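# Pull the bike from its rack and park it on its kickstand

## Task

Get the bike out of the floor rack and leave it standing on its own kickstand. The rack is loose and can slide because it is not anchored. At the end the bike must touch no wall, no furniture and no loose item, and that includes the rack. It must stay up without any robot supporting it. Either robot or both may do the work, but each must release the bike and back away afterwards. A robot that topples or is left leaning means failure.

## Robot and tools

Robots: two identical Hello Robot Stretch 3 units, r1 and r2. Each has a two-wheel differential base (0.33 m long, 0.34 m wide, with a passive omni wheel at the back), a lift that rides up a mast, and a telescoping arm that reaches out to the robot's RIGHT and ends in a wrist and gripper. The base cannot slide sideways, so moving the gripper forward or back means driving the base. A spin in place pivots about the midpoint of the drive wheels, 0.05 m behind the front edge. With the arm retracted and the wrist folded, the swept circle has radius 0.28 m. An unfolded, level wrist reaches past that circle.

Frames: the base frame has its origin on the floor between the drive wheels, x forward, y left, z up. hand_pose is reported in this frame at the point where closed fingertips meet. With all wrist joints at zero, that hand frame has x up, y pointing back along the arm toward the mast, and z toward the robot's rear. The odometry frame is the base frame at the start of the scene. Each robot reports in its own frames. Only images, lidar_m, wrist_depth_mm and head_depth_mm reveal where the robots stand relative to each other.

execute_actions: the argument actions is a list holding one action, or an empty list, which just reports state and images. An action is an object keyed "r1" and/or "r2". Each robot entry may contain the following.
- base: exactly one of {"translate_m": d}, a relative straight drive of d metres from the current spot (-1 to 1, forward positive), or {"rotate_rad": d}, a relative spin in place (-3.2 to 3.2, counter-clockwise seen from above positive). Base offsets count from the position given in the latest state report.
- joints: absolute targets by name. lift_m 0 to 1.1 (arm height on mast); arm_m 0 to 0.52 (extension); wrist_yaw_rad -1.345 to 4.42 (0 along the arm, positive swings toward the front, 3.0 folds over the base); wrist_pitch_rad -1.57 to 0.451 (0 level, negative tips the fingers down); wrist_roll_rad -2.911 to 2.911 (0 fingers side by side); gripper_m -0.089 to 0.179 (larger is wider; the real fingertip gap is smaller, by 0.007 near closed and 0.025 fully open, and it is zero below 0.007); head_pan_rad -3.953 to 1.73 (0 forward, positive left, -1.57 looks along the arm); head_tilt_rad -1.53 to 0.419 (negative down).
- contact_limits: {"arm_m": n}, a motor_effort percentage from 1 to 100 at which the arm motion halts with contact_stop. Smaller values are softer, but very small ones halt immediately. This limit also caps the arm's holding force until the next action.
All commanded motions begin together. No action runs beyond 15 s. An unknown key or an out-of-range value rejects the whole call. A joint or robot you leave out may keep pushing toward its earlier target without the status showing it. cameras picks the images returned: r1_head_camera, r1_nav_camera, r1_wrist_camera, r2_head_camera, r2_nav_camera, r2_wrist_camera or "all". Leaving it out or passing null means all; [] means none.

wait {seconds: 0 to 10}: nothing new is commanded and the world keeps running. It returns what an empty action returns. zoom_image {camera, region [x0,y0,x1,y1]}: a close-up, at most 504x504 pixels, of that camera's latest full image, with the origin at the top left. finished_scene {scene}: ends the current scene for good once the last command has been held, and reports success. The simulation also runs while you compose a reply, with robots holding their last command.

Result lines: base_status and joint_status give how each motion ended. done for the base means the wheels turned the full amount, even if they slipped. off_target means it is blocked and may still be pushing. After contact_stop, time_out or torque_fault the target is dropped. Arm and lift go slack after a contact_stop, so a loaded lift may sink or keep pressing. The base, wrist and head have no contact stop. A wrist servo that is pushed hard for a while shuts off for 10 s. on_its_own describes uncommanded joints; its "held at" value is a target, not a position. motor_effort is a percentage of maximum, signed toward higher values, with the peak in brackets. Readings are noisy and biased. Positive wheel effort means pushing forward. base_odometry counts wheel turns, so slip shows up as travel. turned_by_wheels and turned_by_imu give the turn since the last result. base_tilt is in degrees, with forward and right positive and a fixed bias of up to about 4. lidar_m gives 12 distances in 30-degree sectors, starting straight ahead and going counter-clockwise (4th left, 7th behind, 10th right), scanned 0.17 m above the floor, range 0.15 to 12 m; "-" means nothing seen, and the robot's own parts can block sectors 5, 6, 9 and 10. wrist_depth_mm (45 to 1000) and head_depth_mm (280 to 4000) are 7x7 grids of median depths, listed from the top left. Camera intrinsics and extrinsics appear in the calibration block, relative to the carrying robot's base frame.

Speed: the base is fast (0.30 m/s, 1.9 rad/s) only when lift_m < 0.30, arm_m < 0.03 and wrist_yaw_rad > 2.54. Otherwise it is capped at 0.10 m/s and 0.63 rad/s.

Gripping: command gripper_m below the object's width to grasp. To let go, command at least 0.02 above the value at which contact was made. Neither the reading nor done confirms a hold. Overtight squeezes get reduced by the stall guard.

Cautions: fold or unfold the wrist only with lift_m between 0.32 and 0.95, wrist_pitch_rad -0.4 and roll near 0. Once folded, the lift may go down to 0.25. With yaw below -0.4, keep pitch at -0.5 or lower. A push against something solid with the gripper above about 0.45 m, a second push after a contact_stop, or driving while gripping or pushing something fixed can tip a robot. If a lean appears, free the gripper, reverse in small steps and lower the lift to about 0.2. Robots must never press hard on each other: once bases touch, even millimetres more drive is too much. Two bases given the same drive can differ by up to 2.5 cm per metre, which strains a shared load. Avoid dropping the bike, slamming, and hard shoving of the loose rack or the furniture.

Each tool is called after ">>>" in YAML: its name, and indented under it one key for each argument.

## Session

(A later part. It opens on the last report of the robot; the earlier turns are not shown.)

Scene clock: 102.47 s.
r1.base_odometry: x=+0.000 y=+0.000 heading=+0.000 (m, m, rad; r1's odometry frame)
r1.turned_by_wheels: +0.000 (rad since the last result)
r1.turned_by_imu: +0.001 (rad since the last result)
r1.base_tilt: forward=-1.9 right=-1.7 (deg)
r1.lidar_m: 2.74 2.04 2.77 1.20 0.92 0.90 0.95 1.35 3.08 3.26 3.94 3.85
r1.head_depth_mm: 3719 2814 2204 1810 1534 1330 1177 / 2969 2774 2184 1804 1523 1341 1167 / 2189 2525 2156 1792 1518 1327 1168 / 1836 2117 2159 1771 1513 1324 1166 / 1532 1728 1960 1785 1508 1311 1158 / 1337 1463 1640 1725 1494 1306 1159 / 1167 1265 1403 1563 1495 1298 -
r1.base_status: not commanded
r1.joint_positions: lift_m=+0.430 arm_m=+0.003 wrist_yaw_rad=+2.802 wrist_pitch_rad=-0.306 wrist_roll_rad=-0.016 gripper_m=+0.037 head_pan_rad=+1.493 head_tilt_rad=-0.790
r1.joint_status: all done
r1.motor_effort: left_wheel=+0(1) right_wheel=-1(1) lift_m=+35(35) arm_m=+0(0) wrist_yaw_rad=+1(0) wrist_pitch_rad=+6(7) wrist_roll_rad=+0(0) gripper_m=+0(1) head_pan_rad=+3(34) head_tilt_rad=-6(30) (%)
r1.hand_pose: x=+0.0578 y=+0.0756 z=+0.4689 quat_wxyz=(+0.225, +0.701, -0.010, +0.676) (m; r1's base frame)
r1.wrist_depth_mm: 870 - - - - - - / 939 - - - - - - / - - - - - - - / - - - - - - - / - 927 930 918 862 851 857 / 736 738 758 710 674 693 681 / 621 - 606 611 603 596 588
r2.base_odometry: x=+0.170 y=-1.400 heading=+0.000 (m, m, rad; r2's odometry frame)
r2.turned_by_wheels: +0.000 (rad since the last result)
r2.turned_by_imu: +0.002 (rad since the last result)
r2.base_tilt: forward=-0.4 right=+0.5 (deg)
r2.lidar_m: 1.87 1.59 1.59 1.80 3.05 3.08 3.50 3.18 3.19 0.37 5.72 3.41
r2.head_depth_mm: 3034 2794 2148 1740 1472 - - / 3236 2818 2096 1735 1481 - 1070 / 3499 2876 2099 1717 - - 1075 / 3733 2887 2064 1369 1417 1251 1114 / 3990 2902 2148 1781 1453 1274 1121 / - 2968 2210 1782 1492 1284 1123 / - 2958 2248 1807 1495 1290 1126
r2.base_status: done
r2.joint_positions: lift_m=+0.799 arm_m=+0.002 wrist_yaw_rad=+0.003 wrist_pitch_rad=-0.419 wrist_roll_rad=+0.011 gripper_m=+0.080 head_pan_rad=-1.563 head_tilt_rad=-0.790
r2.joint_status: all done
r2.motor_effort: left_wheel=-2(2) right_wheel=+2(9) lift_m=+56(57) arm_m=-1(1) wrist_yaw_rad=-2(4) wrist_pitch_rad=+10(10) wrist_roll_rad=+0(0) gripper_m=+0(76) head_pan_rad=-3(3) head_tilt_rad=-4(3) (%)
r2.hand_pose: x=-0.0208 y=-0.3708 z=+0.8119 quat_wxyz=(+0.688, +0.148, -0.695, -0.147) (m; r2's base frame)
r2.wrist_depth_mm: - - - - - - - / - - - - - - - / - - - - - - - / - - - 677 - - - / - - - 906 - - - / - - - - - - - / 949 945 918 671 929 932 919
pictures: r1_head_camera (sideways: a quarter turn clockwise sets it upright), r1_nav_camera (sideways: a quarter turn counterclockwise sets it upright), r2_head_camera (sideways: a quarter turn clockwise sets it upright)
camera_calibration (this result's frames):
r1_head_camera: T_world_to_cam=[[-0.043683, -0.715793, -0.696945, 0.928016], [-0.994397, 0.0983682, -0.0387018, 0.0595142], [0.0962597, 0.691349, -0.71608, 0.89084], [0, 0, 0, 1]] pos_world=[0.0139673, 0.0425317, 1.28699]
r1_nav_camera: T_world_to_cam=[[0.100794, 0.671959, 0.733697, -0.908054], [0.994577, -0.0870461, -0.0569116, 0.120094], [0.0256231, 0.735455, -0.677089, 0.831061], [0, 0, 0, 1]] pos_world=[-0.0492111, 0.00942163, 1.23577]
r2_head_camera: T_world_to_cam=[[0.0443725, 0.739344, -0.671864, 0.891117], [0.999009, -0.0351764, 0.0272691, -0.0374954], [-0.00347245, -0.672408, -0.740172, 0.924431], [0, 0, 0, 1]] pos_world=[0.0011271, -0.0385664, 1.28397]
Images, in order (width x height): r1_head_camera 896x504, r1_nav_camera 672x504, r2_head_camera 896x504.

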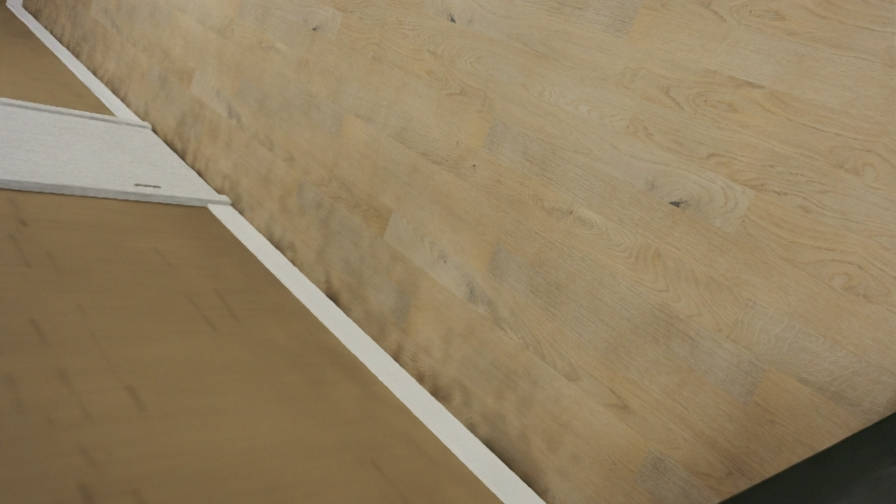

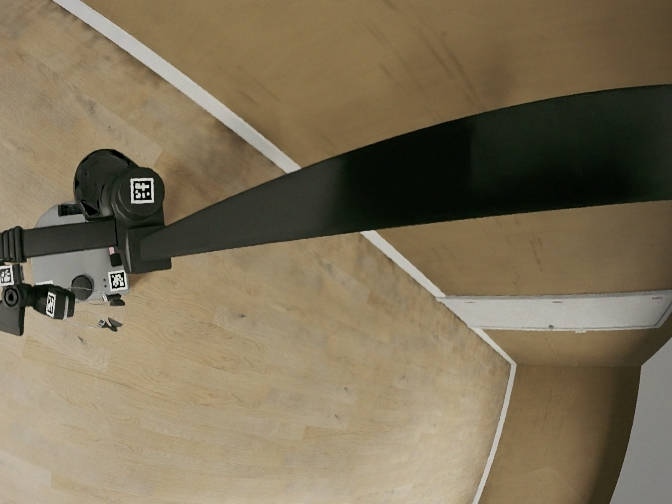

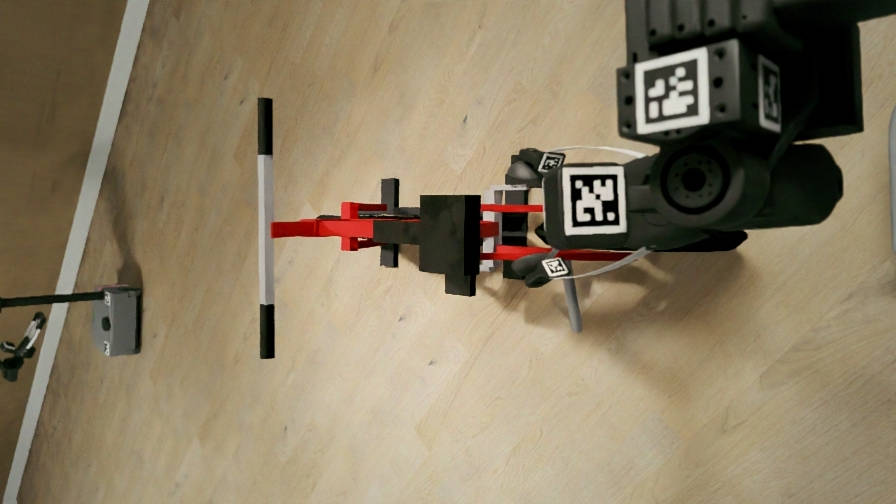

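>>> execute_actions:
  actions:
    - {"r1":{"base":{"rotate_rad":0.105},"joints":{"lift_m":0.27,"wrist_pitch_rad":-0.4,"wrist_yaw_rad":3.0,"head_pan_rad":0,"head_tilt_rad":-0.7}},"r2":{"joints":{"wrist_pitch_rad":-0.8,"arm_m":0.49}}}
  cameras: []

>>> execute_actions:
  actions:
    - {"r1":{"base":{"translate_m":1.0}},"r2":{"joints":{"lift_m":0.68}}}
  cameras: ["r1_head_camera","r2_head_camera","r2_wrist_camera"]

Scene clock: 144.77 s.
r1.base_odometry: x=+0.000 y=+0.000 heading=+0.105 (m, m, rad; r1's odometry frame)
r1.turned_by_wheels: +0.105 (rad since the last result)
r1.turned_by_imu: +0.107 (rad since the last result)
r1.base_tilt: forward=-2.0 right=-1.8 (deg)
r1.lidar_m: 2.05 2.04 2.16 1.10 0.90 0.89 0.99 1.55 3.08 3.42 3.88 3.86
r1.head_depth_mm: 3450 3471 2540 1992 1624 1400 1214 / 3650 3405 2511 1973 1632 1389 1207 / - 3388 2460 1966 1629 1386 1200 / - 3375 2485 1941 1615 1374 1197 / - 3314 2440 1951 1607 1374 1190 / - 3120 2438 1928 1606 1363 1189 / - 2841 2207 1918 1591 1353 1180
r1.base_status: done
r1.joint_positions: lift_m=+0.270 arm_m=+0.003 wrist_yaw_rad=+2.997 wrist_pitch_rad=-0.414 wrist_roll_rad=-0.016 gripper_m=+0.037 head_pan_rad=+0.007 head_tilt_rad=-0.705
r1.joint_status: all done
r1.motor_effort: left_wheel=-2(7) right_wheel=+2(5) lift_m=+28(33) arm_m=+0(0) wrist_yaw_rad=+4(5) wrist_pitch_rad=+5(6) wrist_roll_rad=+0(0) gripper_m=+0(0) head_pan_rad=-2(35) head_tilt_rad=+2(15) (%)
r1.hand_pose: x=+0.0112 y=+0.0747 z=+0.2839 quat_wxyz=(+0.195, +0.695, +0.097, +0.685) (m; r1's base frame)
r1.wrist_depth_mm: 677 - - - - - - / 717 - - - - - - / 759 809 879 876 853 822 801 / 695 678 680 676 659 639 626 / 564 562 - 559 559 525 522 / 482 498 - - 449 451 451 / 431 - - - 398 398 392
r2.base_odometry: x=+0.170 y=-1.400 heading=+0.000 (m, m, rad; r2's odometry frame)
r2.turned_by_wheels: +0.000 (rad since the last result)
r2.turned_by_imu: +0.001 (rad since the last result)
r2.base_tilt: forward=-0.4 right=+0.5 (deg)
r2.lidar_m: 1.87 1.59 1.58 1.81 3.04 3.07 3.51 3.21 3.18 0.37 5.75 3.40
r2.head_depth_mm: 3012 2843 2170 1786 - 1240 1086 / 3272 2956 - 1708 1431 1259 1112 / 3458 3175 2117 1710 1396 1277 1112 / 3765 3019 2064 1363 1386 1219 1114 / 3321 2903 2145 1787 1449 1275 1122 / - 2933 2216 1789 1492 1280 1125 / - 2989 2241 1793 1497 1292 1127
r2.base_status: not commanded
r2.joint_positions: lift_m=+0.799 arm_m=+0.490 wrist_yaw_rad=+0.001 wrist_pitch_rad=-0.810 wrist_roll_rad=+0.011 gripper_m=+0.080 head_pan_rad=-1.563 head_tilt_rad=-0.790
r2.joint_status: all done
r2.motor_effort: left_wheel=-2(2) right_wheel=+3(3) lift_m=+56(56) arm_m=+3(4) wrist_yaw_rad=-1(1) wrist_pitch_rad=+6(9) wrist_roll_rad=+0(0) gripper_m=-1(1) head_pan_rad=-3(3) head_tilt_rad=-4(3) (%)
r2.hand_pose: x=-0.0213 y=-0.7939 z=+0.7360 quat_wxyz=(+0.647, +0.278, -0.653, -0.280) (m; r2's base frame)
r2.wrist_depth_mm: - - 331 323 324 316 - / - - - - - - - / - - - 893 - - - / - - - 977 - - - / 909 949 904 912 951 935 937 / 844 850 857 662 852 874 849 / 773 778 786 308 790 798 782
pictures: none
No camera images: the call's "cameras" was empty. Leave "cameras" out to get every camera's image.

Scene clock: 149.87 s.
r1.base_odometry: x=+0.995 y=+0.105 heading=+0.105 (m, m, rad; r1's odometry frame)
r1.turned_by_wheels: +0.000 (rad since the last result)
r1.turned_by_imu: -0.003 (rad since the last result)
r1.base_tilt: forward=-1.9 right=-1.9 (deg)
r1.lidar_m: 1.75 1.11 4.07 2.06 1.67 1.66 1.83 2.86 3.71 3.83 3.11 3.09
r1.head_depth_mm: 2803 2979 2558 1998 1630 1401 1218 / 2910 3125 2508 1983 1642 1386 1203 / 3134 3230 2493 1962 1627 1398 1206 / 3328 3316 2494 1944 1618 1373 1206 / 3575 3373 2441 1949 1614 1360 1189 / 3858 3305 2436 1930 1605 1367 1191 / - 3110 2051 1811 1588 1358 1183
r1.base_status: done
r1.joint_positions: lift_m=+0.270 arm_m=+0.003 wrist_yaw_rad=+2.998 wrist_pitch_rad=-0.414 wrist_roll_rad=-0.016 gripper_m=+0.037 head_pan_rad=+0.007 head_tilt_rad=-0.704
r1.joint_status: not commanded
r1.motor_effort: left_wheel=-2(9) right_wheel=+1(8) lift_m=+28(28) arm_m=+0(0) wrist_yaw_rad=+2(3) wrist_pitch_rad=+5(6) wrist_roll_rad=+0(0) gripper_m=+1(1) head_pan_rad=-3(3) head_tilt_rad=+1(2) (%)
r1.hand_pose: x=+0.0110 y=+0.0747 z=+0.2838 quat_wxyz=(+0.194, +0.695, +0.097, +0.686) (m; r1's base frame)
r1.wrist_depth_mm: - - - - - - - / - - - - - - - / 929 906 891 886 824 859 838 / 700 693 669 688 657 646 637 / 570 571 - 556 544 538 530 / 478 484 - - 441 454 446 / 434 - - - 406 403 394
r2.base_odometry: x=+0.170 y=-1.400 heading=+0.000 (m, m, rad; r2's odometry frame)
r2.turned_by_wheels: +0.000 (rad since the last result)
r2.turned_by_imu: +0.001 (rad since the last result)
r2.base_tilt: forward=-0.4 right=+0.5 (deg)
r2.lidar_m: 1.88 1.59 1.59 1.81 3.03 3.07 3.50 3.19 3.18 0.37 5.74 3.40
r2.head_depth_mm: 2980 2796 2155 1735 1491 1282 - / 3237 2845 2157 1797 1433 1236 1107 / 3501 2831 - 1700 1406 1266 1114 / 3776 2850 2107 1365 1384 1226 1112 / - 2560 2151 1770 1454 1270 1119 / - 2698 2209 1784 1483 1281 1121 / - 2969 2226 1792 1505 1289 1128
r2.base_status: not commanded
r2.joint_positions: lift_m=+0.681 arm_m=+0.490 wrist_yaw_rad=+0.001 wrist_pitch_rad=-0.810 wrist_roll_rad=+0.011 gripper_m=+0.080 head_pan_rad=-1.563 head_tilt_rad=-0.790
r2.joint_status: all done
r2.motor_effort: left_wheel=-2(2) right_wheel=+3(3) lift_m=+25(53) arm_m=+3(3) wrist_yaw_rad=-1(1) wrist_pitch_rad=+6(6) wrist_roll_rad=+0(0) gripper_m=-1(0) head_pan_rad=-3(3) head_tilt_rad=-3(3) (%)
r2.hand_pose: x=-0.0213 y=-0.7939 z=+0.6170 quat_wxyz=(+0.647, +0.278, -0.653, -0.280) (m; r2's base frame)
r2.wrist_depth_mm: - - - - - - - / - - - 517 - - - / 962 960 959 934 - 983 - / 870 872 891 264 883 887 888 / 791 799 611 242 819 815 823 / 748 738 552 219 556 743 755 / 690 688 202 200 515 682 700
pictures: r1_head_camera (sideways: a quarter turn clockwise sets it upright), r2_head_camera (sideways: a quarter turn clockwise sets it upright), r2_wrist_camera
camera_calibration (this result's frames):
r1_head_camera: T_world_to_cam=[[-0.65429, -0.0168015, -0.756057, 1.00878], [0.0168523, 0.999181, -0.0367883, 0.0508586], [0.756056, -0.0368115, -0.653471, 0.805383], [0, 0, 0, 1]] pos_world=[0.0502635, -0.00422058, 1.29086]
r2_head_camera: T_world_to_cam=[[0.0445072, 0.739336, -0.671864, 0.891117], [0.999003, -0.0353583, 0.0272691, -0.0374953], [-0.00359493, -0.672408, -0.740172, 0.924432], [0, 0, 0, 1]] pos_world=[0.00112008, -0.0385655, 1.28397]
r2_wrist_camera: T_world_to_cam=[[-0.99907, 0.0424579, 0.00755868, 0.00191956], [0.0325982, 0.858248, -0.512198, 1.02628], [-0.0282341, -0.511475, -0.858834, 0.292991], [0, 0, 0, 1]] pos_world=[-0.0232646, -0.731024, 0.777273]
Images, in order (width x height): r1_head_camera 896x504, r2_head_camera 896x504, r2_wrist_camera 644x364.

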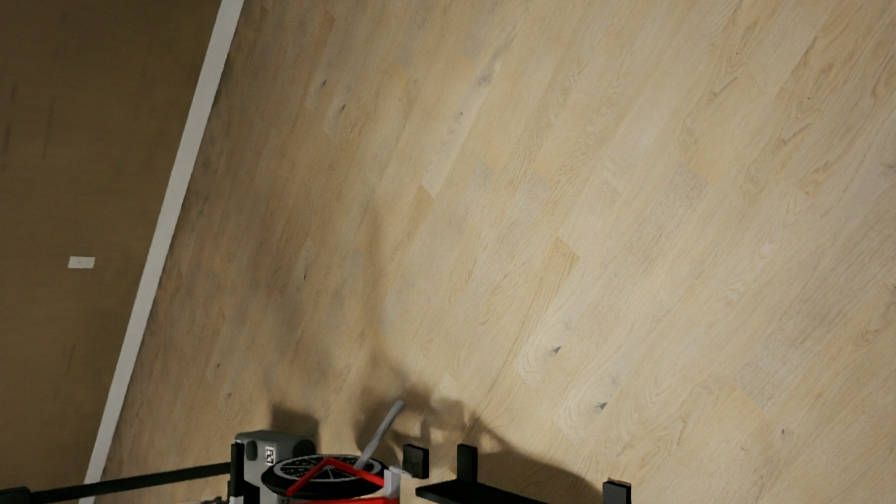

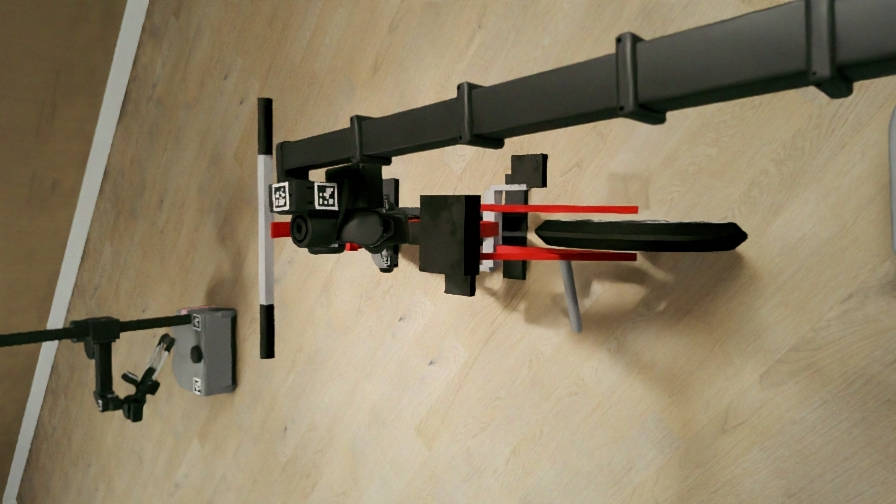

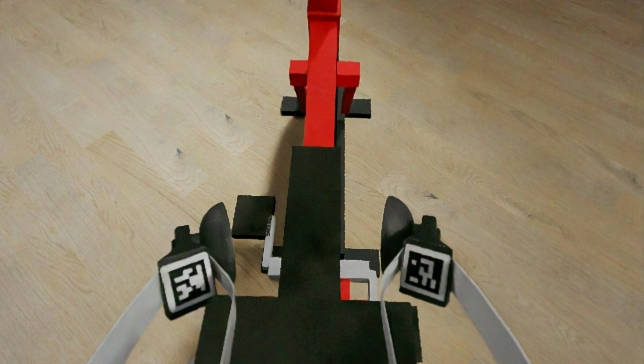

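>>> execute_actions:
  actions:
    - {"r1":{"base":{"translate_m":0.59}},"r2":{"joints":{"lift_m":0.62}}}
  cameras: []

>>> execute_actions:
  actions:
    - {"r1":{"base":{"rotate_rad":-2.985},"joints":{"head_pan_rad":-2.0,"head_tilt_rad":-1.0}}}
  cameras: ["r1_head_camera","r2_head_camera","r2_wrist_camera"]

Scene clock: 172.53 s.
r1.base_odometry: x=+1.581 y=+0.166 heading=+0.105 (m, m, rad; r1's odometry frame)
r1.turned_by_wheels: +0.000 (rad since the last result)
r1.turned_by_imu: -0.001 (rad since the last result)
r1.base_tilt: forward=-2.0 right=-1.8 (deg)
r1.lidar_m: 2.91 0.74 0.66 2.59 2.13 2.12 2.34 3.61 4.08 3.29 2.65 2.64
r1.head_depth_mm: 2333 2586 2511 1988 1649 1395 1213 / 2490 2778 2537 1982 1646 1388 1208 / 2683 2929 2500 1971 1621 1381 1200 / 2859 3057 2466 1951 1616 1375 1197 / 3061 3223 2446 1953 1612 1368 1191 / 3272 3252 2446 1912 1609 1368 1193 / 3559 3241 2328 1926 1563 1349 1181
r1.base_status: done
r1.joint_positions: lift_m=+0.270 arm_m=+0.003 wrist_yaw_rad=+2.998 wrist_pitch_rad=-0.414 wrist_roll_rad=-0.016 gripper_m=+0.037 head_pan_rad=+0.007 head_tilt_rad=-0.703
r1.joint_status: not commanded
r1.motor_effort: left_wheel=-2(10) right_wheel=+1(8) lift_m=+28(28) arm_m=+0(0) wrist_yaw_rad=+3(2) wrist_pitch_rad=+6(5) wrist_roll_rad=+0(0) gripper_m=+1(0) head_pan_rad=-3(3) head_tilt_rad=+1(2) (%)
r1.hand_pose: x=+0.0110 y=+0.0747 z=+0.2838 quat_wxyz=(+0.194, +0.695, +0.097, +0.686) (m; r1's base frame)
r1.wrist_depth_mm: - - - - - 576 590 / - - - - - 610 649 / 919 899 880 830 789 656 712 / 715 696 671 674 652 633 647 / 558 566 - 552 545 535 531 / 479 495 - - 450 448 447 / 434 - - - 402 395 391
r2.base_odometry: x=+0.170 y=-1.400 heading=+0.000 (m, m, rad; r2's odometry frame)
r2.turned_by_wheels: +0.000 (rad since the last result)
r2.turned_by_imu: +0.001 (rad since the last result)
r2.base_tilt: forward=-0.3 right=+0.5 (deg)
r2.lidar_m: 1.87 1.59 1.59 1.81 3.03 3.08 3.50 3.20 3.17 0.37 5.77 3.42
r2.head_depth_mm: 2968 2806 2151 1737 1457 1274 - / 3231 2832 2110 1790 1504 1241 1107 / 3482 2884 2266 1652 1402 1262 1111 / 3774 2897 2150 1388 1379 1220 1120 / - 2798 2118 1788 1455 1279 1116 / - 2689 2120 1779 1487 1281 1123 / - 2865 2238 1798 1494 1278 1129
r2.base_status: not commanded
r2.joint_positions: lift_m=+0.621 arm_m=+0.490 wrist_yaw_rad=+0.001 wrist_pitch_rad=-0.787 wrist_roll_rad=+0.011 gripper_m=+0.080 head_pan_rad=-1.563 head_tilt_rad=-0.790
r2.joint_status: all done
r2.motor_effort: left_wheel=-2(2) right_wheel=+3(3) lift_m=+23(26) arm_m=+1(3) wrist_yaw_rad=+0(2) wrist_pitch_rad=-5(5) wrist_roll_rad=+0(0) gripper_m=-1(0) head_pan_rad=-3(3) head_tilt_rad=-4(4) (%)
r2.hand_pose: x=-0.0215 y=-0.7985 z=+0.5607 quat_wxyz=(+0.650, +0.270, -0.656, -0.273) (m; r2's base frame)
r2.wrist_depth_mm: - - - 474 - - - / - - - 475 - - - / 922 897 904 223 908 942 941 / 836 829 842 196 842 825 842 / 758 741 557 178 765 737 766 / 701 694 160 162 159 690 697 / 631 613 149 149 150 651 640
pictures: none
No camera images: the call's "cameras" was empty. Leave "cameras" out to get every camera's image.

Scene clock: 175.50 s.
r1.base_odometry: x=+1.581 y=+0.166 heading=-2.880 (m, m, rad; r1's odometry frame)
r1.turned_by_wheels: -2.985 (rad since the last result)
r1.turned_by_imu: -3.015 (rad since the last result)
r1.base_tilt: forward=-1.9 right=-1.9 (deg)
r1.lidar_m: 2.57 4.08 4.11 2.94 2.64 2.65 1.19 0.66 3.77 2.36 2.12 2.13
r1.head_depth_mm: 2379 2035 1749 1201 1353 1244 1146 / 2374 2017 1732 1535 1333 1238 1159 / 2348 1990 1734 1517 1324 1232 - / 2351 1972 1715 1509 1358 1240 - / 2301 1945 1702 1497 1351 1223 - / 2290 1960 1692 1489 1344 1212 1097 / 2270 1929 1689 1499 1321 1214 1100
r1.base_status: done
r1.joint_positions: lift_m=+0.270 arm_m=+0.003 wrist_yaw_rad=+2.998 wrist_pitch_rad=-0.414 wrist_roll_rad=-0.016 gripper_m=+0.037 head_pan_rad=-1.993 head_tilt_rad=-0.988
r1.joint_status: all done
r1.motor_effort: left_wheel=+3(14) right_wheel=-3(7) lift_m=+29(28) arm_m=+0(0) wrist_yaw_rad=+3(3) wrist_pitch_rad=+6(6) wrist_roll_rad=+0(0) gripper_m=+1(0) head_pan_rad=-2(34) head_tilt_rad=-6(28) (%)
r1.hand_pose: x=+0.0110 y=+0.0746 z=+0.2838 quat_wxyz=(+0.194, +0.695, +0.097, +0.686) (m; r1's base frame)
r1.wrist_depth_mm: - - - - - - - / - - - - - - - / 907 879 873 842 831 829 793 / 712 697 699 689 654 649 633 / 583 574 - 554 564 535 536 / 483 495 - - 446 452 457 / 426 - - - 401 395 395
r2.base_odometry: x=+0.170 y=-1.400 heading=+0.000 (m, m, rad; r2's odometry frame)
r2.turned_by_wheels: +0.000 (rad since the last result)
r2.turned_by_imu: +0.001 (rad since the last result)
r2.base_tilt: forward=-0.3 right=+0.5 (deg)
r2.lidar_m: 1.88 1.59 1.59 1.81 3.04 3.07 3.51 3.19 3.19 0.37 1.87 3.40
r2.head_depth_mm: 3007 2776 2144 1745 1458 1268 - / 3306 2814 2106 1776 1501 1236 1105 / 3467 2912 2256 1638 1401 1264 1113 / 3757 2880 2118 1397 1384 1214 1121 / - 2901 2064 1780 1447 1286 1120 / - 2690 2010 1776 1484 1286 1124 / - 2728 2249 1792 1498 1290 1127
r2.base_status: not commanded
r2.joint_positions: lift_m=+0.621 arm_m=+0.490 wrist_yaw_rad=+0.001 wrist_pitch_rad=-0.787 wrist_roll_rad=+0.011 gripper_m=+0.080 head_pan_rad=-1.563 head_tilt_rad=-0.790
r2.joint_status: not commanded
r2.motor_effort: left_wheel=-2(2) right_wheel=+3(3) lift_m=+23(23) arm_m=+2(2) wrist_yaw_rad=+0(0) wrist_pitch_rad=-5(5) wrist_roll_rad=+0(0) gripper_m=-1(1) head_pan_rad=-3(3) head_tilt_rad=-4(4) (%)
r2.hand_pose: x=-0.0215 y=-0.7985 z=+0.5607 quat_wxyz=(+0.650, +0.270, -0.656, -0.273) (m; r2's base frame)
r2.wrist_depth_mm: - 936 - 467 - - - / - - - 475 - - - / 905 906 921 222 918 902 916 / 821 814 835 195 830 819 838 / 758 765 557 178 779 763 753 / 689 690 160 161 158 704 699 / 640 624 149 149 150 638 649
pictures: r1_head_camera (sideways: a quarter turn clockwise sets it upright), r2_head_camera (sideways: a quarter turn clockwise sets it upright), r2_wrist_camera
camera_calibration (this result's frames):
r1_head_camera: T_world_to_cam=[[0.333423, 0.771342, -0.542088, 0.72395], [0.906018, -0.421152, -0.0419949, 0.0521985], [-0.260694, -0.47714, -0.839271, 1.0532], [0, 0, 0, 1]] pos_world=[-0.014112, -0.0339073, 1.27856]
r2_head_camera: T_world_to_cam=[[0.0445072, 0.739336, -0.671864, 0.891117], [0.999003, -0.0353583, 0.0272691, -0.0374953], [-0.00359493, -0.672407, -0.740172, 0.924432], [0, 0, 0, 1]] pos_world=[0.00112008, -0.0385655, 1.28397]
r2_wrist_camera: T_world_to_cam=[[-0.999027, 0.0436536, 0.00622371, 0.00413861], [0.0336714, 0.846363, -0.531541, 1.00282], [-0.0284712, -0.530815, -0.84701, 0.220209], [0, 0, 0, 1]] pos_world=[-0.0233621, -0.73204, 0.719534]
Images, in order (width x height): r1_head_camera 896x504, r2_head_camera 896x504, r2_wrist_camera 644x364.

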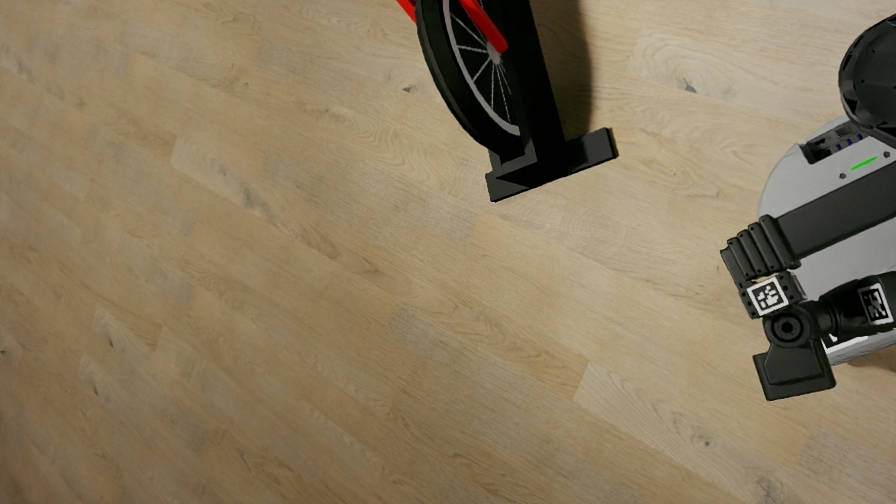

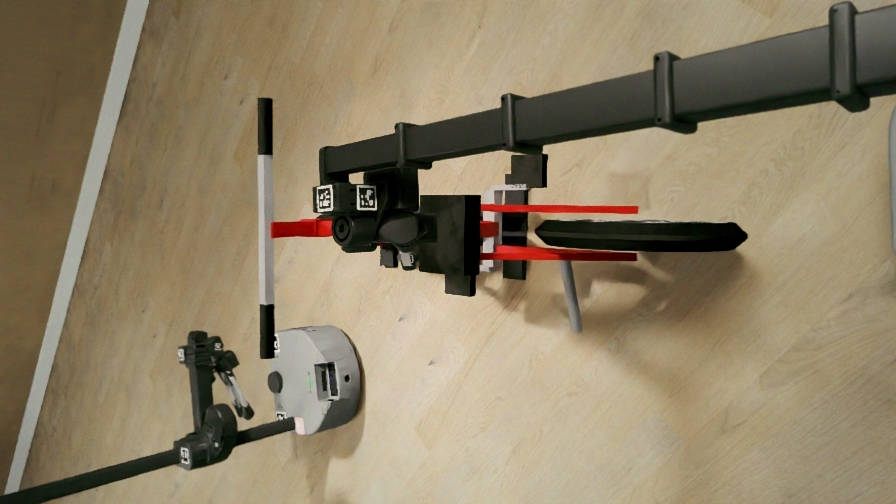

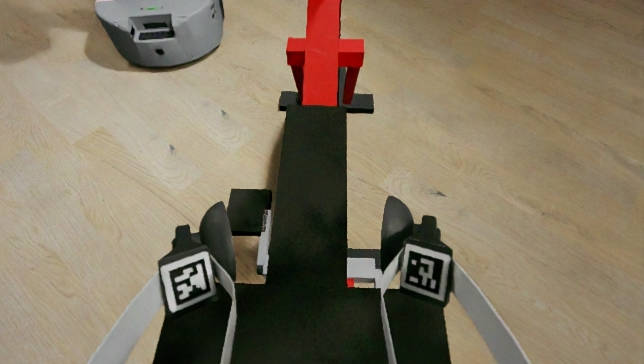

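>>> execute_actions:
  actions:
    - {"r1":{"joints":{"lift_m":0.4}},"r2":{"joints":{"lift_m":0.605,"gripper_m":0.06}}}
  cameras: []

>>> execute_actions:
  actions:
    - {"r1":{"joints":{"wrist_yaw_rad":-0.3,"arm_m":0.1}}}
  cameras: []

>>> execute_actions:
  actions:
    - {"r1":{"joints":{"wrist_yaw_rad":-1.3,"wrist_pitch_rad":-0.8,"arm_m":0.215,"gripper_m":0.06,"head_tilt_rad":-1.09},"base":{"translate_m":-0.24}}}
  cameras: ["r1_head_camera","r1_wrist_camera"]

Scene clock: 195.63 s.
r1.base_odometry: x=+1.581 y=+0.166 heading=-2.880 (m, m, rad; r1's odometry frame)
r1.turned_by_wheels: +0.000 (rad since the last result)
r1.turned_by_imu: +0.001 (rad since the last result)
r1.base_tilt: forward=-2.0 right=-1.8 (deg)
r1.lidar_m: 2.57 4.08 4.12 2.94 2.64 2.65 1.20 0.66 3.78 2.36 2.12 2.12
r1.head_depth_mm: 2452 2048 1733 1207 1350 1242 1163 / 2378 1999 1730 1530 1330 1239 1158 / 2346 1987 1716 1529 1335 1230 - / 2333 1981 1708 1515 1345 1257 - / 2323 1968 1695 1507 1343 1232 - / 2310 1956 1681 1494 1340 1225 1095 / 2291 1932 1680 1490 1326 1207 1100
r1.base_status: not commanded
r1.joint_positions: lift_m=+0.400 arm_m=+0.003 wrist_yaw_rad=+2.998 wrist_pitch_rad=-0.414 wrist_roll_rad=-0.016 gripper_m=+0.037 head_pan_rad=-1.993 head_tilt_rad=-0.988
r1.joint_status: all done
r1.motor_effort: left_wheel=+3(3) right_wheel=-3(3) lift_m=+42(44) arm_m=+0(0) wrist_yaw_rad=+2(2) wrist_pitch_rad=+6(6) wrist_roll_rad=+0(0) gripper_m=+1(1) head_pan_rad=-1(2) head_tilt_rad=-7(7) (%)
r1.hand_pose: x=+0.0110 y=+0.0746 z=+0.4132 quat_wxyz=(+0.194, +0.695, +0.097, +0.686) (m; r1's base frame)
r1.wrist_depth_mm: - - - - - - - / - - - - - - - / - - - - - - - / 914 898 903 856 871 852 849 / 749 736 - 730 747 715 710 / 630 621 - 597 574 592 589 / 553 550 - 546 531 523 513
r2.base_odometry: x=+0.170 y=-1.400 heading=+0.000 (m, m, rad; r2's odometry frame)
r2.turned_by_wheels: +0.000 (rad since the last result)
r2.turned_by_imu: +0.001 (rad since the last result)
r2.base_tilt: forward=-0.4 right=+0.5 (deg)
r2.lidar_m: 1.87 1.59 1.59 1.81 3.05 3.07 3.52 3.20 3.18 0.37 1.87 3.41
r2.head_depth_mm: 2989 2807 2152 1735 1454 1261 1127 / 3263 2838 2092 1768 1499 1244 1107 / 3491 2871 2237 1671 1403 1266 1117 / 3797 2891 2125 1392 1386 1223 1117 / 3946 2772 2078 1769 1450 1275 1118 / - 2692 2025 1783 1499 1286 1119 / - 2593 2260 1798 1495 1281 1130
r2.base_status: not commanded
r2.joint_positions: lift_m=+0.606 arm_m=+0.490 wrist_yaw_rad=+0.001 wrist_pitch_rad=-0.779 wrist_roll_rad=+0.015 gripper_m=+0.060 head_pan_rad=-1.563 head_tilt_rad=-0.790
r2.joint_status: all done
r2.motor_effort: left_wheel=-2(2) right_wheel=+2(3) lift_m=+21(24) arm_m=+1(2) wrist_yaw_rad=-1(1) wrist_pitch_rad=-9(9) wrist_roll_rad=-1(2) gripper_m=-1(72) head_pan_rad=-3(3) head_tilt_rad=-3(3) (%)
r2.hand_pose: x=-0.0215 y=-0.8001 z=+0.5471 quat_wxyz=(+0.649, +0.267, -0.658, -0.271) (m; r2's base frame)
r2.wrist_depth_mm: - 967 - 453 - - - / - - - 466 - - - / 869 898 889 196 909 948 911 / 810 824 820 178 818 824 840 / 748 737 719 161 745 761 762 / 665 684 147 149 145 695 677 / 622 619 137 136 136 633 633
pictures: none
No camera images: the call's "cameras" was empty. Leave "cameras" out to get every camera's image.

Scene clock: 198.30 s.
r1.base_odometry: x=+1.581 y=+0.166 heading=-2.880 (m, m, rad; r1's odometry frame)
r1.turned_by_wheels: +0.000 (rad since the last result)
r1.turned_by_imu: +0.000 (rad since the last result)
r1.base_tilt: forward=-1.9 right=-1.8 (deg)
r1.lidar_m: 2.57 4.08 4.11 2.94 2.64 2.65 1.19 0.66 3.77 2.36 2.12 2.13
r1.head_depth_mm: 2400 2021 1740 1207 1359 1238 1164 / 2380 1991 1737 1522 1324 1238 1152 / 2342 2007 1724 1517 1324 1236 - / 2328 1976 1710 1514 1356 1244 - / 2311 1946 1710 1509 1368 1185 1142 / 2305 1941 1693 1497 1367 1199 1110 / 2271 1944 1681 1487 1336 1212 1102
r1.base_status: not commanded
r1.joint_positions: lift_m=+0.400 arm_m=+0.100 wrist_yaw_rad=-0.297 wrist_pitch_rad=-0.414 wrist_roll_rad=-0.016 gripper_m=+0.037 head_pan_rad=-1.993 head_tilt_rad=-0.988
r1.joint_status: all done
r1.motor_effort: left_wheel=+3(3) right_wheel=-3(3) lift_m=+42(42) arm_m=+3(4) wrist_yaw_rad=-3(3) wrist_pitch_rad=+6(6) wrist_roll_rad=+0(0) gripper_m=+0(1) head_pan_rad=-2(2) head_tilt_rad=-6(6) (%)
r1.hand_pose: x=-0.0872 y=-0.4597 z=+0.4132 quat_wxyz=(+0.669, +0.044, -0.700, -0.246) (m; r1's base frame)
r1.wrist_depth_mm: - - - - - - - / - - - - - - - / - - - - - - - / 924 941 918 880 866 876 845 / 755 750 728 729 741 724 707 / 635 633 636 588 605 586 418 / 539 545 536 526 530 513 431
r2.base_odometry: x=+0.170 y=-1.400 heading=+0.000 (m, m, rad; r2's odometry frame)
r2.turned_by_wheels: +0.000 (rad since the last result)
r2.turned_by_imu: +0.000 (rad since the last result)
r2.base_tilt: forward=-0.4 right=+0.5 (deg)
r2.lidar_m: 1.87 1.59 1.59 1.81 3.04 3.07 3.52 3.19 3.19 0.37 1.87 3.41
r2.head_depth_mm: 3045 2826 2154 1738 1460 1264 1131 / 3276 2830 2091 1748 1496 1233 1109 / 3502 2861 2232 1660 1411 1266 1111 / 3743 2867 2115 1390 1377 1219 1111 / - 2665 2057 1779 1454 1278 1121 / - 2793 2010 1787 1492 1284 1120 / - 2596 2221 1795 1499 1294 1127
r2.base_status: not commanded
r2.joint_positions: lift_m=+0.606 arm_m=+0.490 wrist_yaw_rad=+0.001 wrist_pitch_rad=-0.779 wrist_roll_rad=+0.015 gripper_m=+0.060 head_pan_rad=-1.563 head_tilt_rad=-0.790
r2.joint_status: not commanded
r2.motor_effort: left_wheel=-1(2) right_wheel=+2(3) lift_m=+21(21) arm_m=+1(2) wrist_yaw_rad=+0(0) wrist_pitch_rad=-9(9) wrist_roll_rad=-1(1) gripper_m=-1(1) head_pan_rad=-3(3) head_tilt_rad=-3(3) (%)
r2.hand_pose: x=-0.0215 y=-0.8001 z=+0.5471 quat_wxyz=(+0.649, +0.267, -0.658, -0.271) (m; r2's base frame)
r2.wrist_depth_mm: - 940 - 450 - - - / - - - 460 - - - / 891 903 869 197 929 922 915 / 801 817 817 176 813 817 823 / 740 758 701 161 747 739 732 / 692 668 147 148 145 680 686 / 622 620 137 137 137 626 633
pictures: none
No camera images: the call's "cameras" was empty. Leave "cameras" out to get every camera's image.

Scene clock: 201.83 s.
r1.base_odometry: x=+1.813 y=+0.228 heading=-2.880 (m, m, rad; r1's odometry frame)
r1.turned_by_wheels: +0.000 (rad since the last result)
r1.turned_by_imu: +0.002 (rad since the last result)
r1.base_tilt: forward=-1.9 right=-1.9 (deg)
r1.lidar_m: 2.76 4.27 4.28 2.76 2.49 2.49 0.97 0.59 0.51 2.51 2.27 2.29
r1.head_depth_mm: 2066 1813 1606 1290 1330 1219 - / 2032 1798 1611 1127 1322 1213 - / 2021 1769 1595 1158 1295 1236 - / 2012 1784 1588 1424 1291 - - / 1998 1761 1563 1453 1266 1211 1086 / 1982 1745 1562 1447 1260 1187 1100 / 1968 1747 1547 1407 1281 1180 1097
r1.base_status: done
r1.joint_positions: lift_m=+0.400 arm_m=+0.215 wrist_yaw_rad=-1.297 wrist_pitch_rad=-0.807 wrist_roll_rad=-0.016 gripper_m=+0.060 head_pan_rad=-1.993 head_tilt_rad=-1.076
r1.joint_status: all done
r1.motor_effort: left_wheel=+3(4) right_wheel=-3(6) lift_m=+43(42) arm_m=+3(1) wrist_yaw_rad=-3(3) wrist_pitch_rad=+2(5) wrist_roll_rad=+0(0) gripper_m=+0(78) head_pan_rad=-3(3) head_tilt_rad=-7(18) (%)
r1.hand_pose: x=-0.1754 y=-0.4027 z=+0.3368 quat_wxyz=(+0.356, -0.166, -0.683, -0.616) (m; r1's base frame)
r1.wrist_depth_mm: 805 810 820 242 547 795 783 / 714 726 701 249 650 693 706 / 635 630 632 290 612 630 625 / 587 572 565 369 566 571 552 / 517 523 512 401 517 511 505 / 484 486 - 455 454 473 469 / 442 441 435 439 438 446 -
r2.base_odometry: x=+0.170 y=-1.400 heading=+0.000 (m, m, rad; r2's odometry frame)
r2.turned_by_wheels: +0.000 (rad since the last result)
r2.turned_by_imu: +0.001 (rad since the last result)
r2.base_tilt: forward=-0.3 right=+0.5 (deg)
r2.lidar_m: 1.87 1.59 1.59 1.81 3.04 3.07 3.50 3.19 3.18 0.37 1.64 3.40
r2.head_depth_mm: 3012 2815 2136 1729 1453 1256 1122 / 3267 2848 2102 1765 1502 1242 1106 / 3554 2878 2217 1660 1410 1265 1109 / 3711 2756 2042 1393 1375 1218 1118 / - 2749 2051 1775 1446 1271 1119 / - 2799 1941 1795 1487 1278 1121 / - 1650 2159 1797 1501 1280 1126
r2.base_status: not commanded
r2.joint_positions: lift_m=+0.606 arm_m=+0.490 wrist_yaw_rad=+0.001 wrist_pitch_rad=-0.779 wrist_roll_rad=+0.015 gripper_m=+0.060 head_pan_rad=-1.563 head_tilt_rad=-0.790
r2.joint_status: not commanded
r2.motor_effort: left_wheel=-2(2) right_wheel=+3(2) lift_m=+22(22) arm_m=+1(2) wrist_yaw_rad=-1(0) wrist_pitch_rad=-9(9) wrist_roll_rad=-1(1) gripper_m=-1(1) head_pan_rad=-3(3) head_tilt_rad=-4(4) (%)
r2.hand_pose: x=-0.0215 y=-0.8001 z=+0.5471 quat_wxyz=(+0.649, +0.267, -0.658, -0.271) (m; r2's base frame)
r2.wrist_depth_mm: - 893 - 447 - - - / - 813 982 467 - - - / 892 885 925 197 910 897 896 / 804 814 809 177 818 805 799 / 762 732 712 161 755 743 741 / 679 676 147 148 144 673 690 / 638 618 137 137 137 639 642
pictures: r1_head_camera (sideways: a quarter turn clockwise sets it upright), r1_wrist_camera
camera_calibration (this result's frames):
r1_head_camera: T_world_to_cam=[[0.351694, 0.811975, -0.465841, 0.624515], [0.907557, -0.417728, -0.042938, 0.053412], [-0.22946, -0.407677, -0.883826, 1.11091], [0, 0, 0, 1]] pos_world=[-0.0132029, -0.0318856, 1.27507]
r1_wrist_camera: T_world_to_cam=[[-0.250777, 0.968004, -0.00893957, 0.353288], [0.822322, 0.208145, -0.529587, 0.437841], [-0.510781, -0.14016, -0.848208, 0.310913], [0, 0, 0, 1]] pos_world=[-0.112641, -0.389541, 0.498752]
Images, in order (width x height): r1_head_camera 896x504, r1_wrist_camera 644x364.

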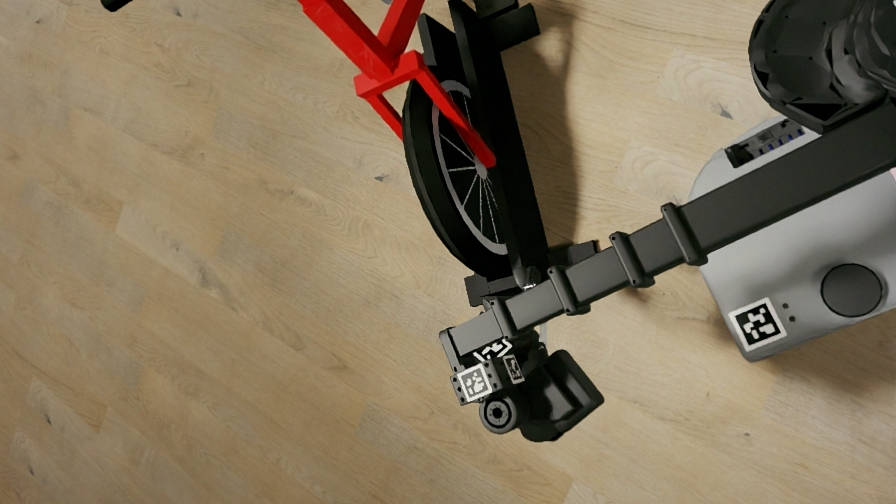

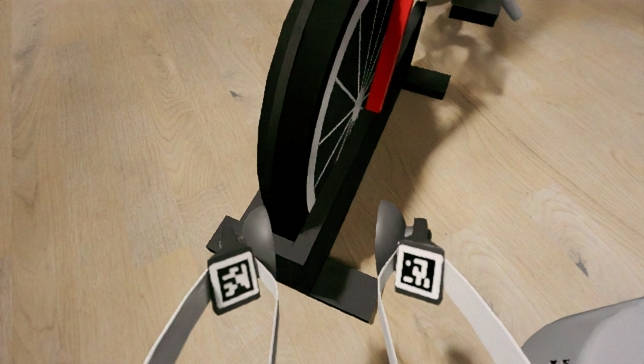

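>>> execute_actions:
  actions:
    - {"r1":{"joints":{"arm_m":0.255,"gripper_m":0.16,"lift_m":0.31},"base":{"translate_m":-0.03}}}
  cameras: ["r1_head_camera","r1_wrist_camera"]

Scene clock: 217.90 s.
r1.base_odometry: x=+1.842 y=+0.236 heading=-2.880 (m, m, rad; r1's odometry frame)
r1.turned_by_wheels: +0.000 (rad since the last result)
r1.turned_by_imu: +0.001 (rad since the last result)
r1.base_tilt: forward=-2.0 right=-1.8 (deg)
r1.lidar_m: 2.78 4.28 4.31 2.75 2.47 2.48 0.94 0.58 0.50 2.52 2.29 2.30
r1.head_depth_mm: 2061 1818 1573 1264 1320 1213 - / 2046 1784 1607 1155 1324 1211 - / 2035 1787 1590 1139 1297 1234 - / 2023 1770 1581 1202 1276 - - / 1989 1768 1569 1448 1267 1210 1089 / 1975 1747 1554 1439 1260 1189 1098 / 1964 1741 1554 1402 1293 1186 1097
r1.base_status: done
r1.joint_positions: lift_m=+0.310 arm_m=+0.255 wrist_yaw_rad=-1.297 wrist_pitch_rad=-0.807 wrist_roll_rad=-0.016 gripper_m=+0.160 head_pan_rad=-1.993 head_tilt_rad=-1.076
r1.joint_status: all done
r1.motor_effort: left_wheel=+3(6) right_wheel=-3(7) lift_m=+28(39) arm_m=+2(3) wrist_yaw_rad=-2(3) wrist_pitch_rad=+3(3) wrist_roll_rad=+0(0) gripper_m=+0(85) head_pan_rad=-3(2) head_tilt_rad=-7(7) (%)
r1.hand_pose: x=-0.1753 y=-0.4426 z=+0.2473 quat_wxyz=(+0.356, -0.166, -0.683, -0.616) (m; r1's base frame)
r1.wrist_depth_mm: 690 668 680 152 271 650 651 / 590 587 577 163 342 575 573 / 525 517 524 179 491 516 500 / 468 474 467 212 456 449 458 / 431 439 402 257 417 426 419 / 397 - 392 340 382 383 381 / 364 363 360 361 351 357 353
r2.base_odometry: x=+0.170 y=-1.400 heading=+0.000 (m, m, rad; r2's odometry frame)
r2.turned_by_wheels: +0.000 (rad since the last result)
r2.turned_by_imu: +0.001 (rad since the last result)
r2.base_tilt: forward=-0.4 right=+0.5 (deg)
r2.lidar_m: 1.88 1.59 1.59 1.81 3.02 3.08 3.52 3.19 3.18 0.37 1.60 3.41
r2.head_depth_mm: 3023 2829 2157 1735 1455 1256 1127 / 3272 2839 2090 1765 1488 1239 1111 / 3543 2888 2177 1666 1404 1270 1114 / 3748 2873 2072 1402 1384 1222 1120 / 3955 2951 2064 1763 1445 1280 1122 / - 2911 1939 1771 1485 1274 1127 / - 2722 2160 1803 1486 1280 1132
r2.base_status: not commanded
r2.joint_positions: lift_m=+0.606 arm_m=+0.490 wrist_yaw_rad=+0.001 wrist_pitch_rad=-0.779 wrist_roll_rad=+0.015 gripper_m=+0.060 head_pan_rad=-1.563 head_tilt_rad=-0.790
r2.joint_status: not commanded
r2.motor_effort: left_wheel=-1(1) right_wheel=+2(2) lift_m=+22(21) arm_m=+1(1) wrist_yaw_rad=+0(1) wrist_pitch_rad=-9(9) wrist_roll_rad=-1(2) gripper_m=-1(1) head_pan_rad=-3(4) head_tilt_rad=-3(4) (%)
r2.hand_pose: x=-0.0215 y=-0.8001 z=+0.5471 quat_wxyz=(+0.649, +0.267, -0.658, -0.271) (m; r2's base frame)
r2.wrist_depth_mm: - 900 - 457 - - - / - 798 964 465 - - - / 888 863 889 195 905 911 904 / 810 809 821 177 796 822 831 / 725 744 725 161 742 732 742 / 673 675 147 149 144 673 675 / 635 613 137 137 137 656 638
pictures: r1_head_camera (sideways: a quarter turn clockwise sets it upright), r1_wrist_camera
camera_calibration (this result's frames):
r1_head_camera: T_world_to_cam=[[0.3517, 0.811989, -0.465811, 0.624476], [0.907558, -0.417727, -0.0429383, 0.0534124], [-0.229447, -0.407649, -0.883842, 1.11093], [0, 0, 0, 1]] pos_world=[-0.0132026, -0.0318848, 1.27507]
r1_wrist_camera: T_world_to_cam=[[-0.250248, 0.968141, -0.00893472, 0.391278], [0.822551, 0.20773, -0.529395, 0.398536], [-0.510672, -0.139829, -0.848329, 0.229602], [0, 0, 0, 1]] pos_world=[-0.112648, -0.429495, 0.409257]
Images, in order (width x height): r1_head_camera 896x504, r1_wrist_camera 644x364.

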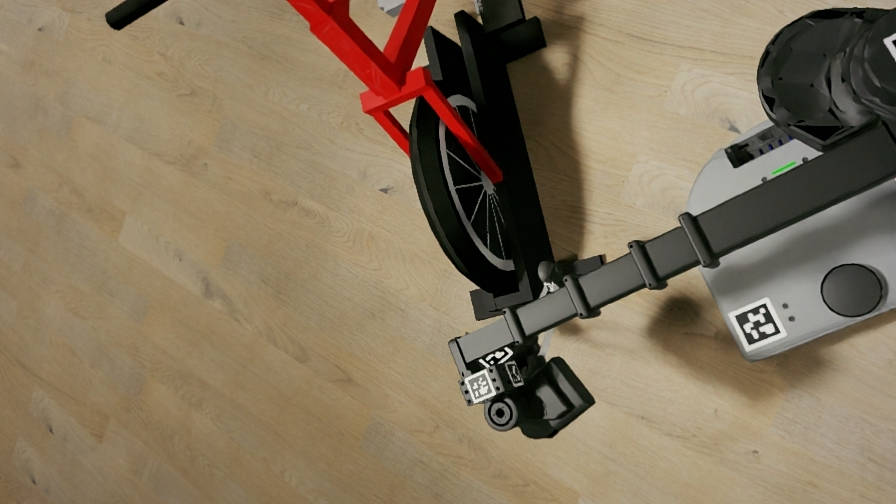

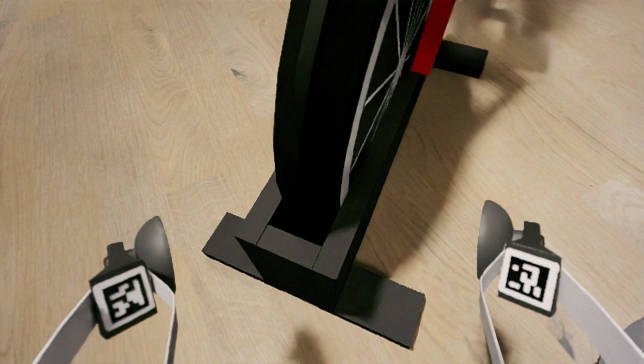

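>>> execute_actions:
  actions:
    - {"r1":{"joints":{"arm_m":0.27,"wrist_yaw_rad":-1.34,"lift_m":0.25},"base":{"translate_m":-0.04}}}
  cameras: ["r1_wrist_camera"]

>>> execute_actions:
  actions:
    - {"r1":{"joints":{"lift_m":0.17}}}
  cameras: ["r1_wrist_camera","r1_head_camera"]

Scene clock: 228.17 s.
r1.base_odometry: x=+1.881 y=+0.246 heading=-2.880 (m, m, rad; r1's odometry frame)
r1.turned_by_wheels: +0.000 (rad since the last result)
r1.turned_by_imu: +0.001 (rad since the last result)
r1.base_tilt: forward=-1.9 right=-1.9 (deg)
r1.lidar_m: 2.82 4.30 4.33 2.71 2.44 2.44 1.09 0.57 0.48 2.55 2.32 2.33
r1.head_depth_mm: 2053 1776 951 1257 1319 1214 1139 / 2037 1812 1603 1163 1318 1207 - / 2017 1786 1591 1098 1295 1237 - / 1995 1772 1587 1165 1277 - - / 1983 1763 1568 1438 1258 1209 1084 / 1987 1749 1565 1427 1258 1191 1096 / 1979 1738 1551 1406 1288 1183 1101
r1.base_status: done
r1.joint_positions: lift_m=+0.250 arm_m=+0.270 wrist_yaw_rad=-1.337 wrist_pitch_rad=-0.807 wrist_roll_rad=-0.016 gripper_m=+0.160 head_pan_rad=-1.993 head_tilt_rad=-1.076
r1.joint_status: all done
r1.motor_effort: left_wheel=+3(4) right_wheel=-2(7) lift_m=+28(28) arm_m=+3(4) wrist_yaw_rad=-2(5) wrist_pitch_rad=+3(3) wrist_roll_rad=+0(0) gripper_m=-1(0) head_pan_rad=-3(3) head_tilt_rad=-7(7) (%)
r1.hand_pose: x=-0.1769 y=-0.4515 z=+0.1873 quat_wxyz=(+0.344, -0.180, -0.679, -0.623) (m; r1's base frame)
r1.wrist_depth_mm: 574 571 529 89 217 570 557 / 500 496 476 98 266 490 492 / 445 448 427 110 416 434 434 / 406 403 390 128 383 392 391 / 367 373 202 169 358 356 357 / 340 - 191 179 330 327 326 / 315 304 307 287 288 305 302
r2.base_odometry: x=+0.170 y=-1.400 heading=+0.000 (m, m, rad; r2's odometry frame)
r2.turned_by_wheels: +0.000 (rad since the last result)
r2.turned_by_imu: +0.001 (rad since the last result)
r2.base_tilt: forward=-0.4 right=+0.5 (deg)
r2.lidar_m: 1.88 1.59 1.59 1.81 3.05 3.08 3.50 3.19 3.18 0.37 1.56 3.40
r2.head_depth_mm: 3045 2783 2129 1737 1465 1255 1125 / 3277 2840 2078 1770 1496 1232 1112 / 3520 2845 2197 1663 1406 1270 1115 / 3737 2867 1976 1388 1382 1224 1123 / - 2935 2130 1775 1458 1273 1122 / - 2934 1827 1759 1485 1278 1122 / - 2850 2111 1790 1502 1291 1127
r2.base_status: not commanded
r2.joint_positions: lift_m=+0.606 arm_m=+0.490 wrist_yaw_rad=+0.001 wrist_pitch_rad=-0.779 wrist_roll_rad=+0.015 gripper_m=+0.060 head_pan_rad=-1.563 head_tilt_rad=-0.790
r2.joint_status: not commanded
r2.motor_effort: left_wheel=-2(2) right_wheel=+3(2) lift_m=+21(22) arm_m=+2(1) wrist_yaw_rad=+0(0) wrist_pitch_rad=-9(9) wrist_roll_rad=-1(2) gripper_m=-1(0) head_pan_rad=-3(3) head_tilt_rad=-3(4) (%)
r2.hand_pose: x=-0.0215 y=-0.8001 z=+0.5471 quat_wxyz=(+0.649, +0.267, -0.658, -0.271) (m; r2's base frame)
r2.wrist_depth_mm: - 869 - 455 - - - / - 800 957 461 - - - / 900 813 898 196 886 907 886 / 796 813 820 177 815 796 825 / 736 744 699 161 741 758 757 / 665 674 146 149 144 677 701 / 620 616 137 137 137 626 640
pictures: r1_wrist_camera
camera_calibration (this result's frames):
r1_wrist_camera: T_world_to_cam=[[-0.211738, 0.977286, -0.00893452, 0.409878], [0.830136, 0.175017, -0.52938, 0.356478], [-0.515792, -0.119507, -0.848338, 0.184922], [0, 0, 0, 1]] pos_world=[-0.113758, -0.440858, 0.349251]
Images, in order (width x height): r1_wrist_camera 644x364.

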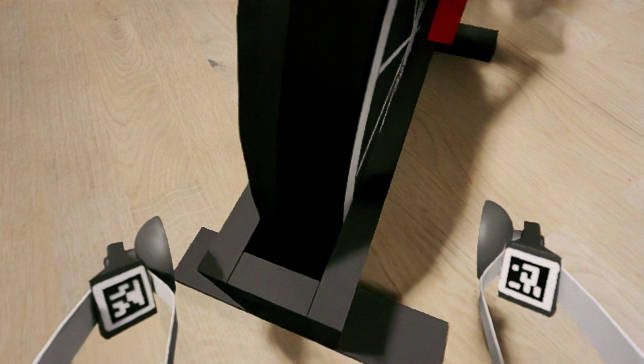

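Scene clock: 229.73 s.
r1.base_odometry: x=+1.881 y=+0.246 heading=-2.880 (m, m, rad; r1's odometry frame)
r1.turned_by_wheels: +0.000 (rad since the last result)
r1.turned_by_imu: +0.000 (rad since the last result)
r1.base_tilt: forward=-1.9 right=-1.8 (deg)
r1.lidar_m: 2.81 4.32 4.32 2.72 2.44 2.45 1.10 0.57 0.48 2.55 2.32 2.33
r1.head_depth_mm: 2072 1781 950 1254 1314 1215 1128 / 2053 1803 1602 1164 1324 1208 - / 2010 1781 1596 1099 1295 1235 - / 1997 1774 1584 1165 1274 - - / 2010 1753 1573 1437 1263 1209 1082 / 1973 1741 1559 1421 1265 1188 1097 / 1972 1731 1547 1415 1288 1186 1097
r1.base_status: not commanded
r1.joint_positions: lift_m=+0.170 arm_m=+0.270 wrist_yaw_rad=-1.337 wrist_pitch_rad=-0.807 wrist_roll_rad=-0.016 gripper_m=+0.160 head_pan_rad=-1.993 head_tilt_rad=-1.076
r1.joint_status: all done
r1.motor_effort: left_wheel=+4(4) right_wheel=-4(4) lift_m=+27(28) arm_m=+2(3) wrist_yaw_rad=-3(2) wrist_pitch_rad=+2(3) wrist_roll_rad=+0(0) gripper_m=-1(2) head_pan_rad=-3(3) head_tilt_rad=-7(7) (%)
r1.hand_pose: x=-0.1769 y=-0.4516 z=+0.1073 quat_wxyz=(+0.344, -0.180, -0.679, -0.623) (m; r1's base frame)
r1.wrist_depth_mm: 452 446 62 69 166 427 429 / 390 386 72 79 154 375 375 / 344 342 88 97 324 336 334 / 310 300 121 120 297 303 300 / 285 262 113 110 275 281 273 / 259 - 201 104 236 249 250 / 238 235 236 228 217 230 233
r2.base_odometry: x=+0.170 y=-1.400 heading=+0.000 (m, m, rad; r2's odometry frame)
r2.turned_by_wheels: +0.000 (rad since the last result)
r2.turned_by_imu: +0.000 (rad since the last result)
r2.base_tilt: forward=-0.4 right=+0.5 (deg)
r2.lidar_m: 1.88 1.59 1.59 1.81 3.05 3.07 3.51 3.19 3.18 0.37 1.57 3.40
r2.head_depth_mm: 3042 2787 2144 1739 1456 1260 1123 / 3243 2851 2096 1782 1494 1239 1113 / 3532 2854 2207 1664 1409 1268 1113 / 3780 2866 1813 1399 1383 1218 1112 / - 2892 1942 1772 1452 1277 1121 / - 2917 1823 1741 1495 1279 1131 / - 2828 2084 1799 1497 1283 1129
r2.base_status: not commanded
r2.joint_positions: lift_m=+0.606 arm_m=+0.490 wrist_yaw_rad=+0.001 wrist_pitch_rad=-0.779 wrist_roll_rad=+0.015 gripper_m=+0.060 head_pan_rad=-1.563 head_tilt_rad=-0.790
r2.joint_status: not commanded
r2.motor_effort: left_wheel=-2(2) right_wheel=+2(2) lift_m=+21(21) arm_m=+2(2) wrist_yaw_rad=-1(0) wrist_pitch_rad=-9(9) wrist_roll_rad=-1(1) gripper_m=-1(1) head_pan_rad=-3(3) head_tilt_rad=-3(4) (%)
r2.hand_pose: x=-0.0215 y=-0.8001 z=+0.5471 quat_wxyz=(+0.649, +0.267, -0.658, -0.271) (m; r2's base frame)
r2.wrist_depth_mm: - 899 - 451 - - - / - 793 950 456 - - - / 904 794 886 198 903 899 921 / 796 822 821 176 833 840 818 / 736 742 708 162 754 764 736 / 671 675 147 148 144 675 675 / 623 615 136 137 137 623 636
pictures: r1_head_camera (sideways: a quarter turn clockwise sets it upright), r1_wrist_camera
camera_calibration (this result's frames):
r1_head_camera: T_world_to_cam=[[0.351708, 0.812006, -0.465776, 0.62443], [0.907558, -0.417725, -0.0429387, 0.0534129], [-0.229433, -0.407617, -0.88386, 1.11096], [0, 0, 0, 1]] pos_world=[-0.0132021, -0.0318838, 1.27507]
r1_wrist_camera: T_world_to_cam=[[-0.211647, 0.977305, -0.00893511, 0.409234], [0.830152, 0.174939, -0.52938, 0.314128], [-0.515803, -0.119459, -0.848338, 0.117099], [0, 0, 0, 1]] pos_world=[-0.11376, -0.440911, 0.269289]
Images, in order (width x height): r1_head_camera 896x504, r1_wrist_camera 644x364.

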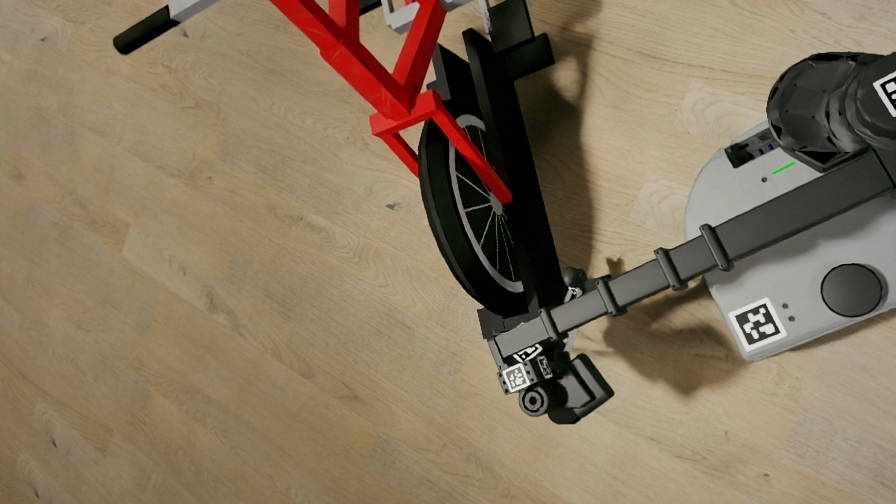

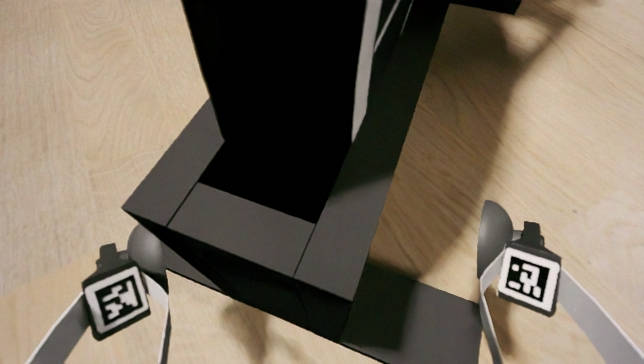

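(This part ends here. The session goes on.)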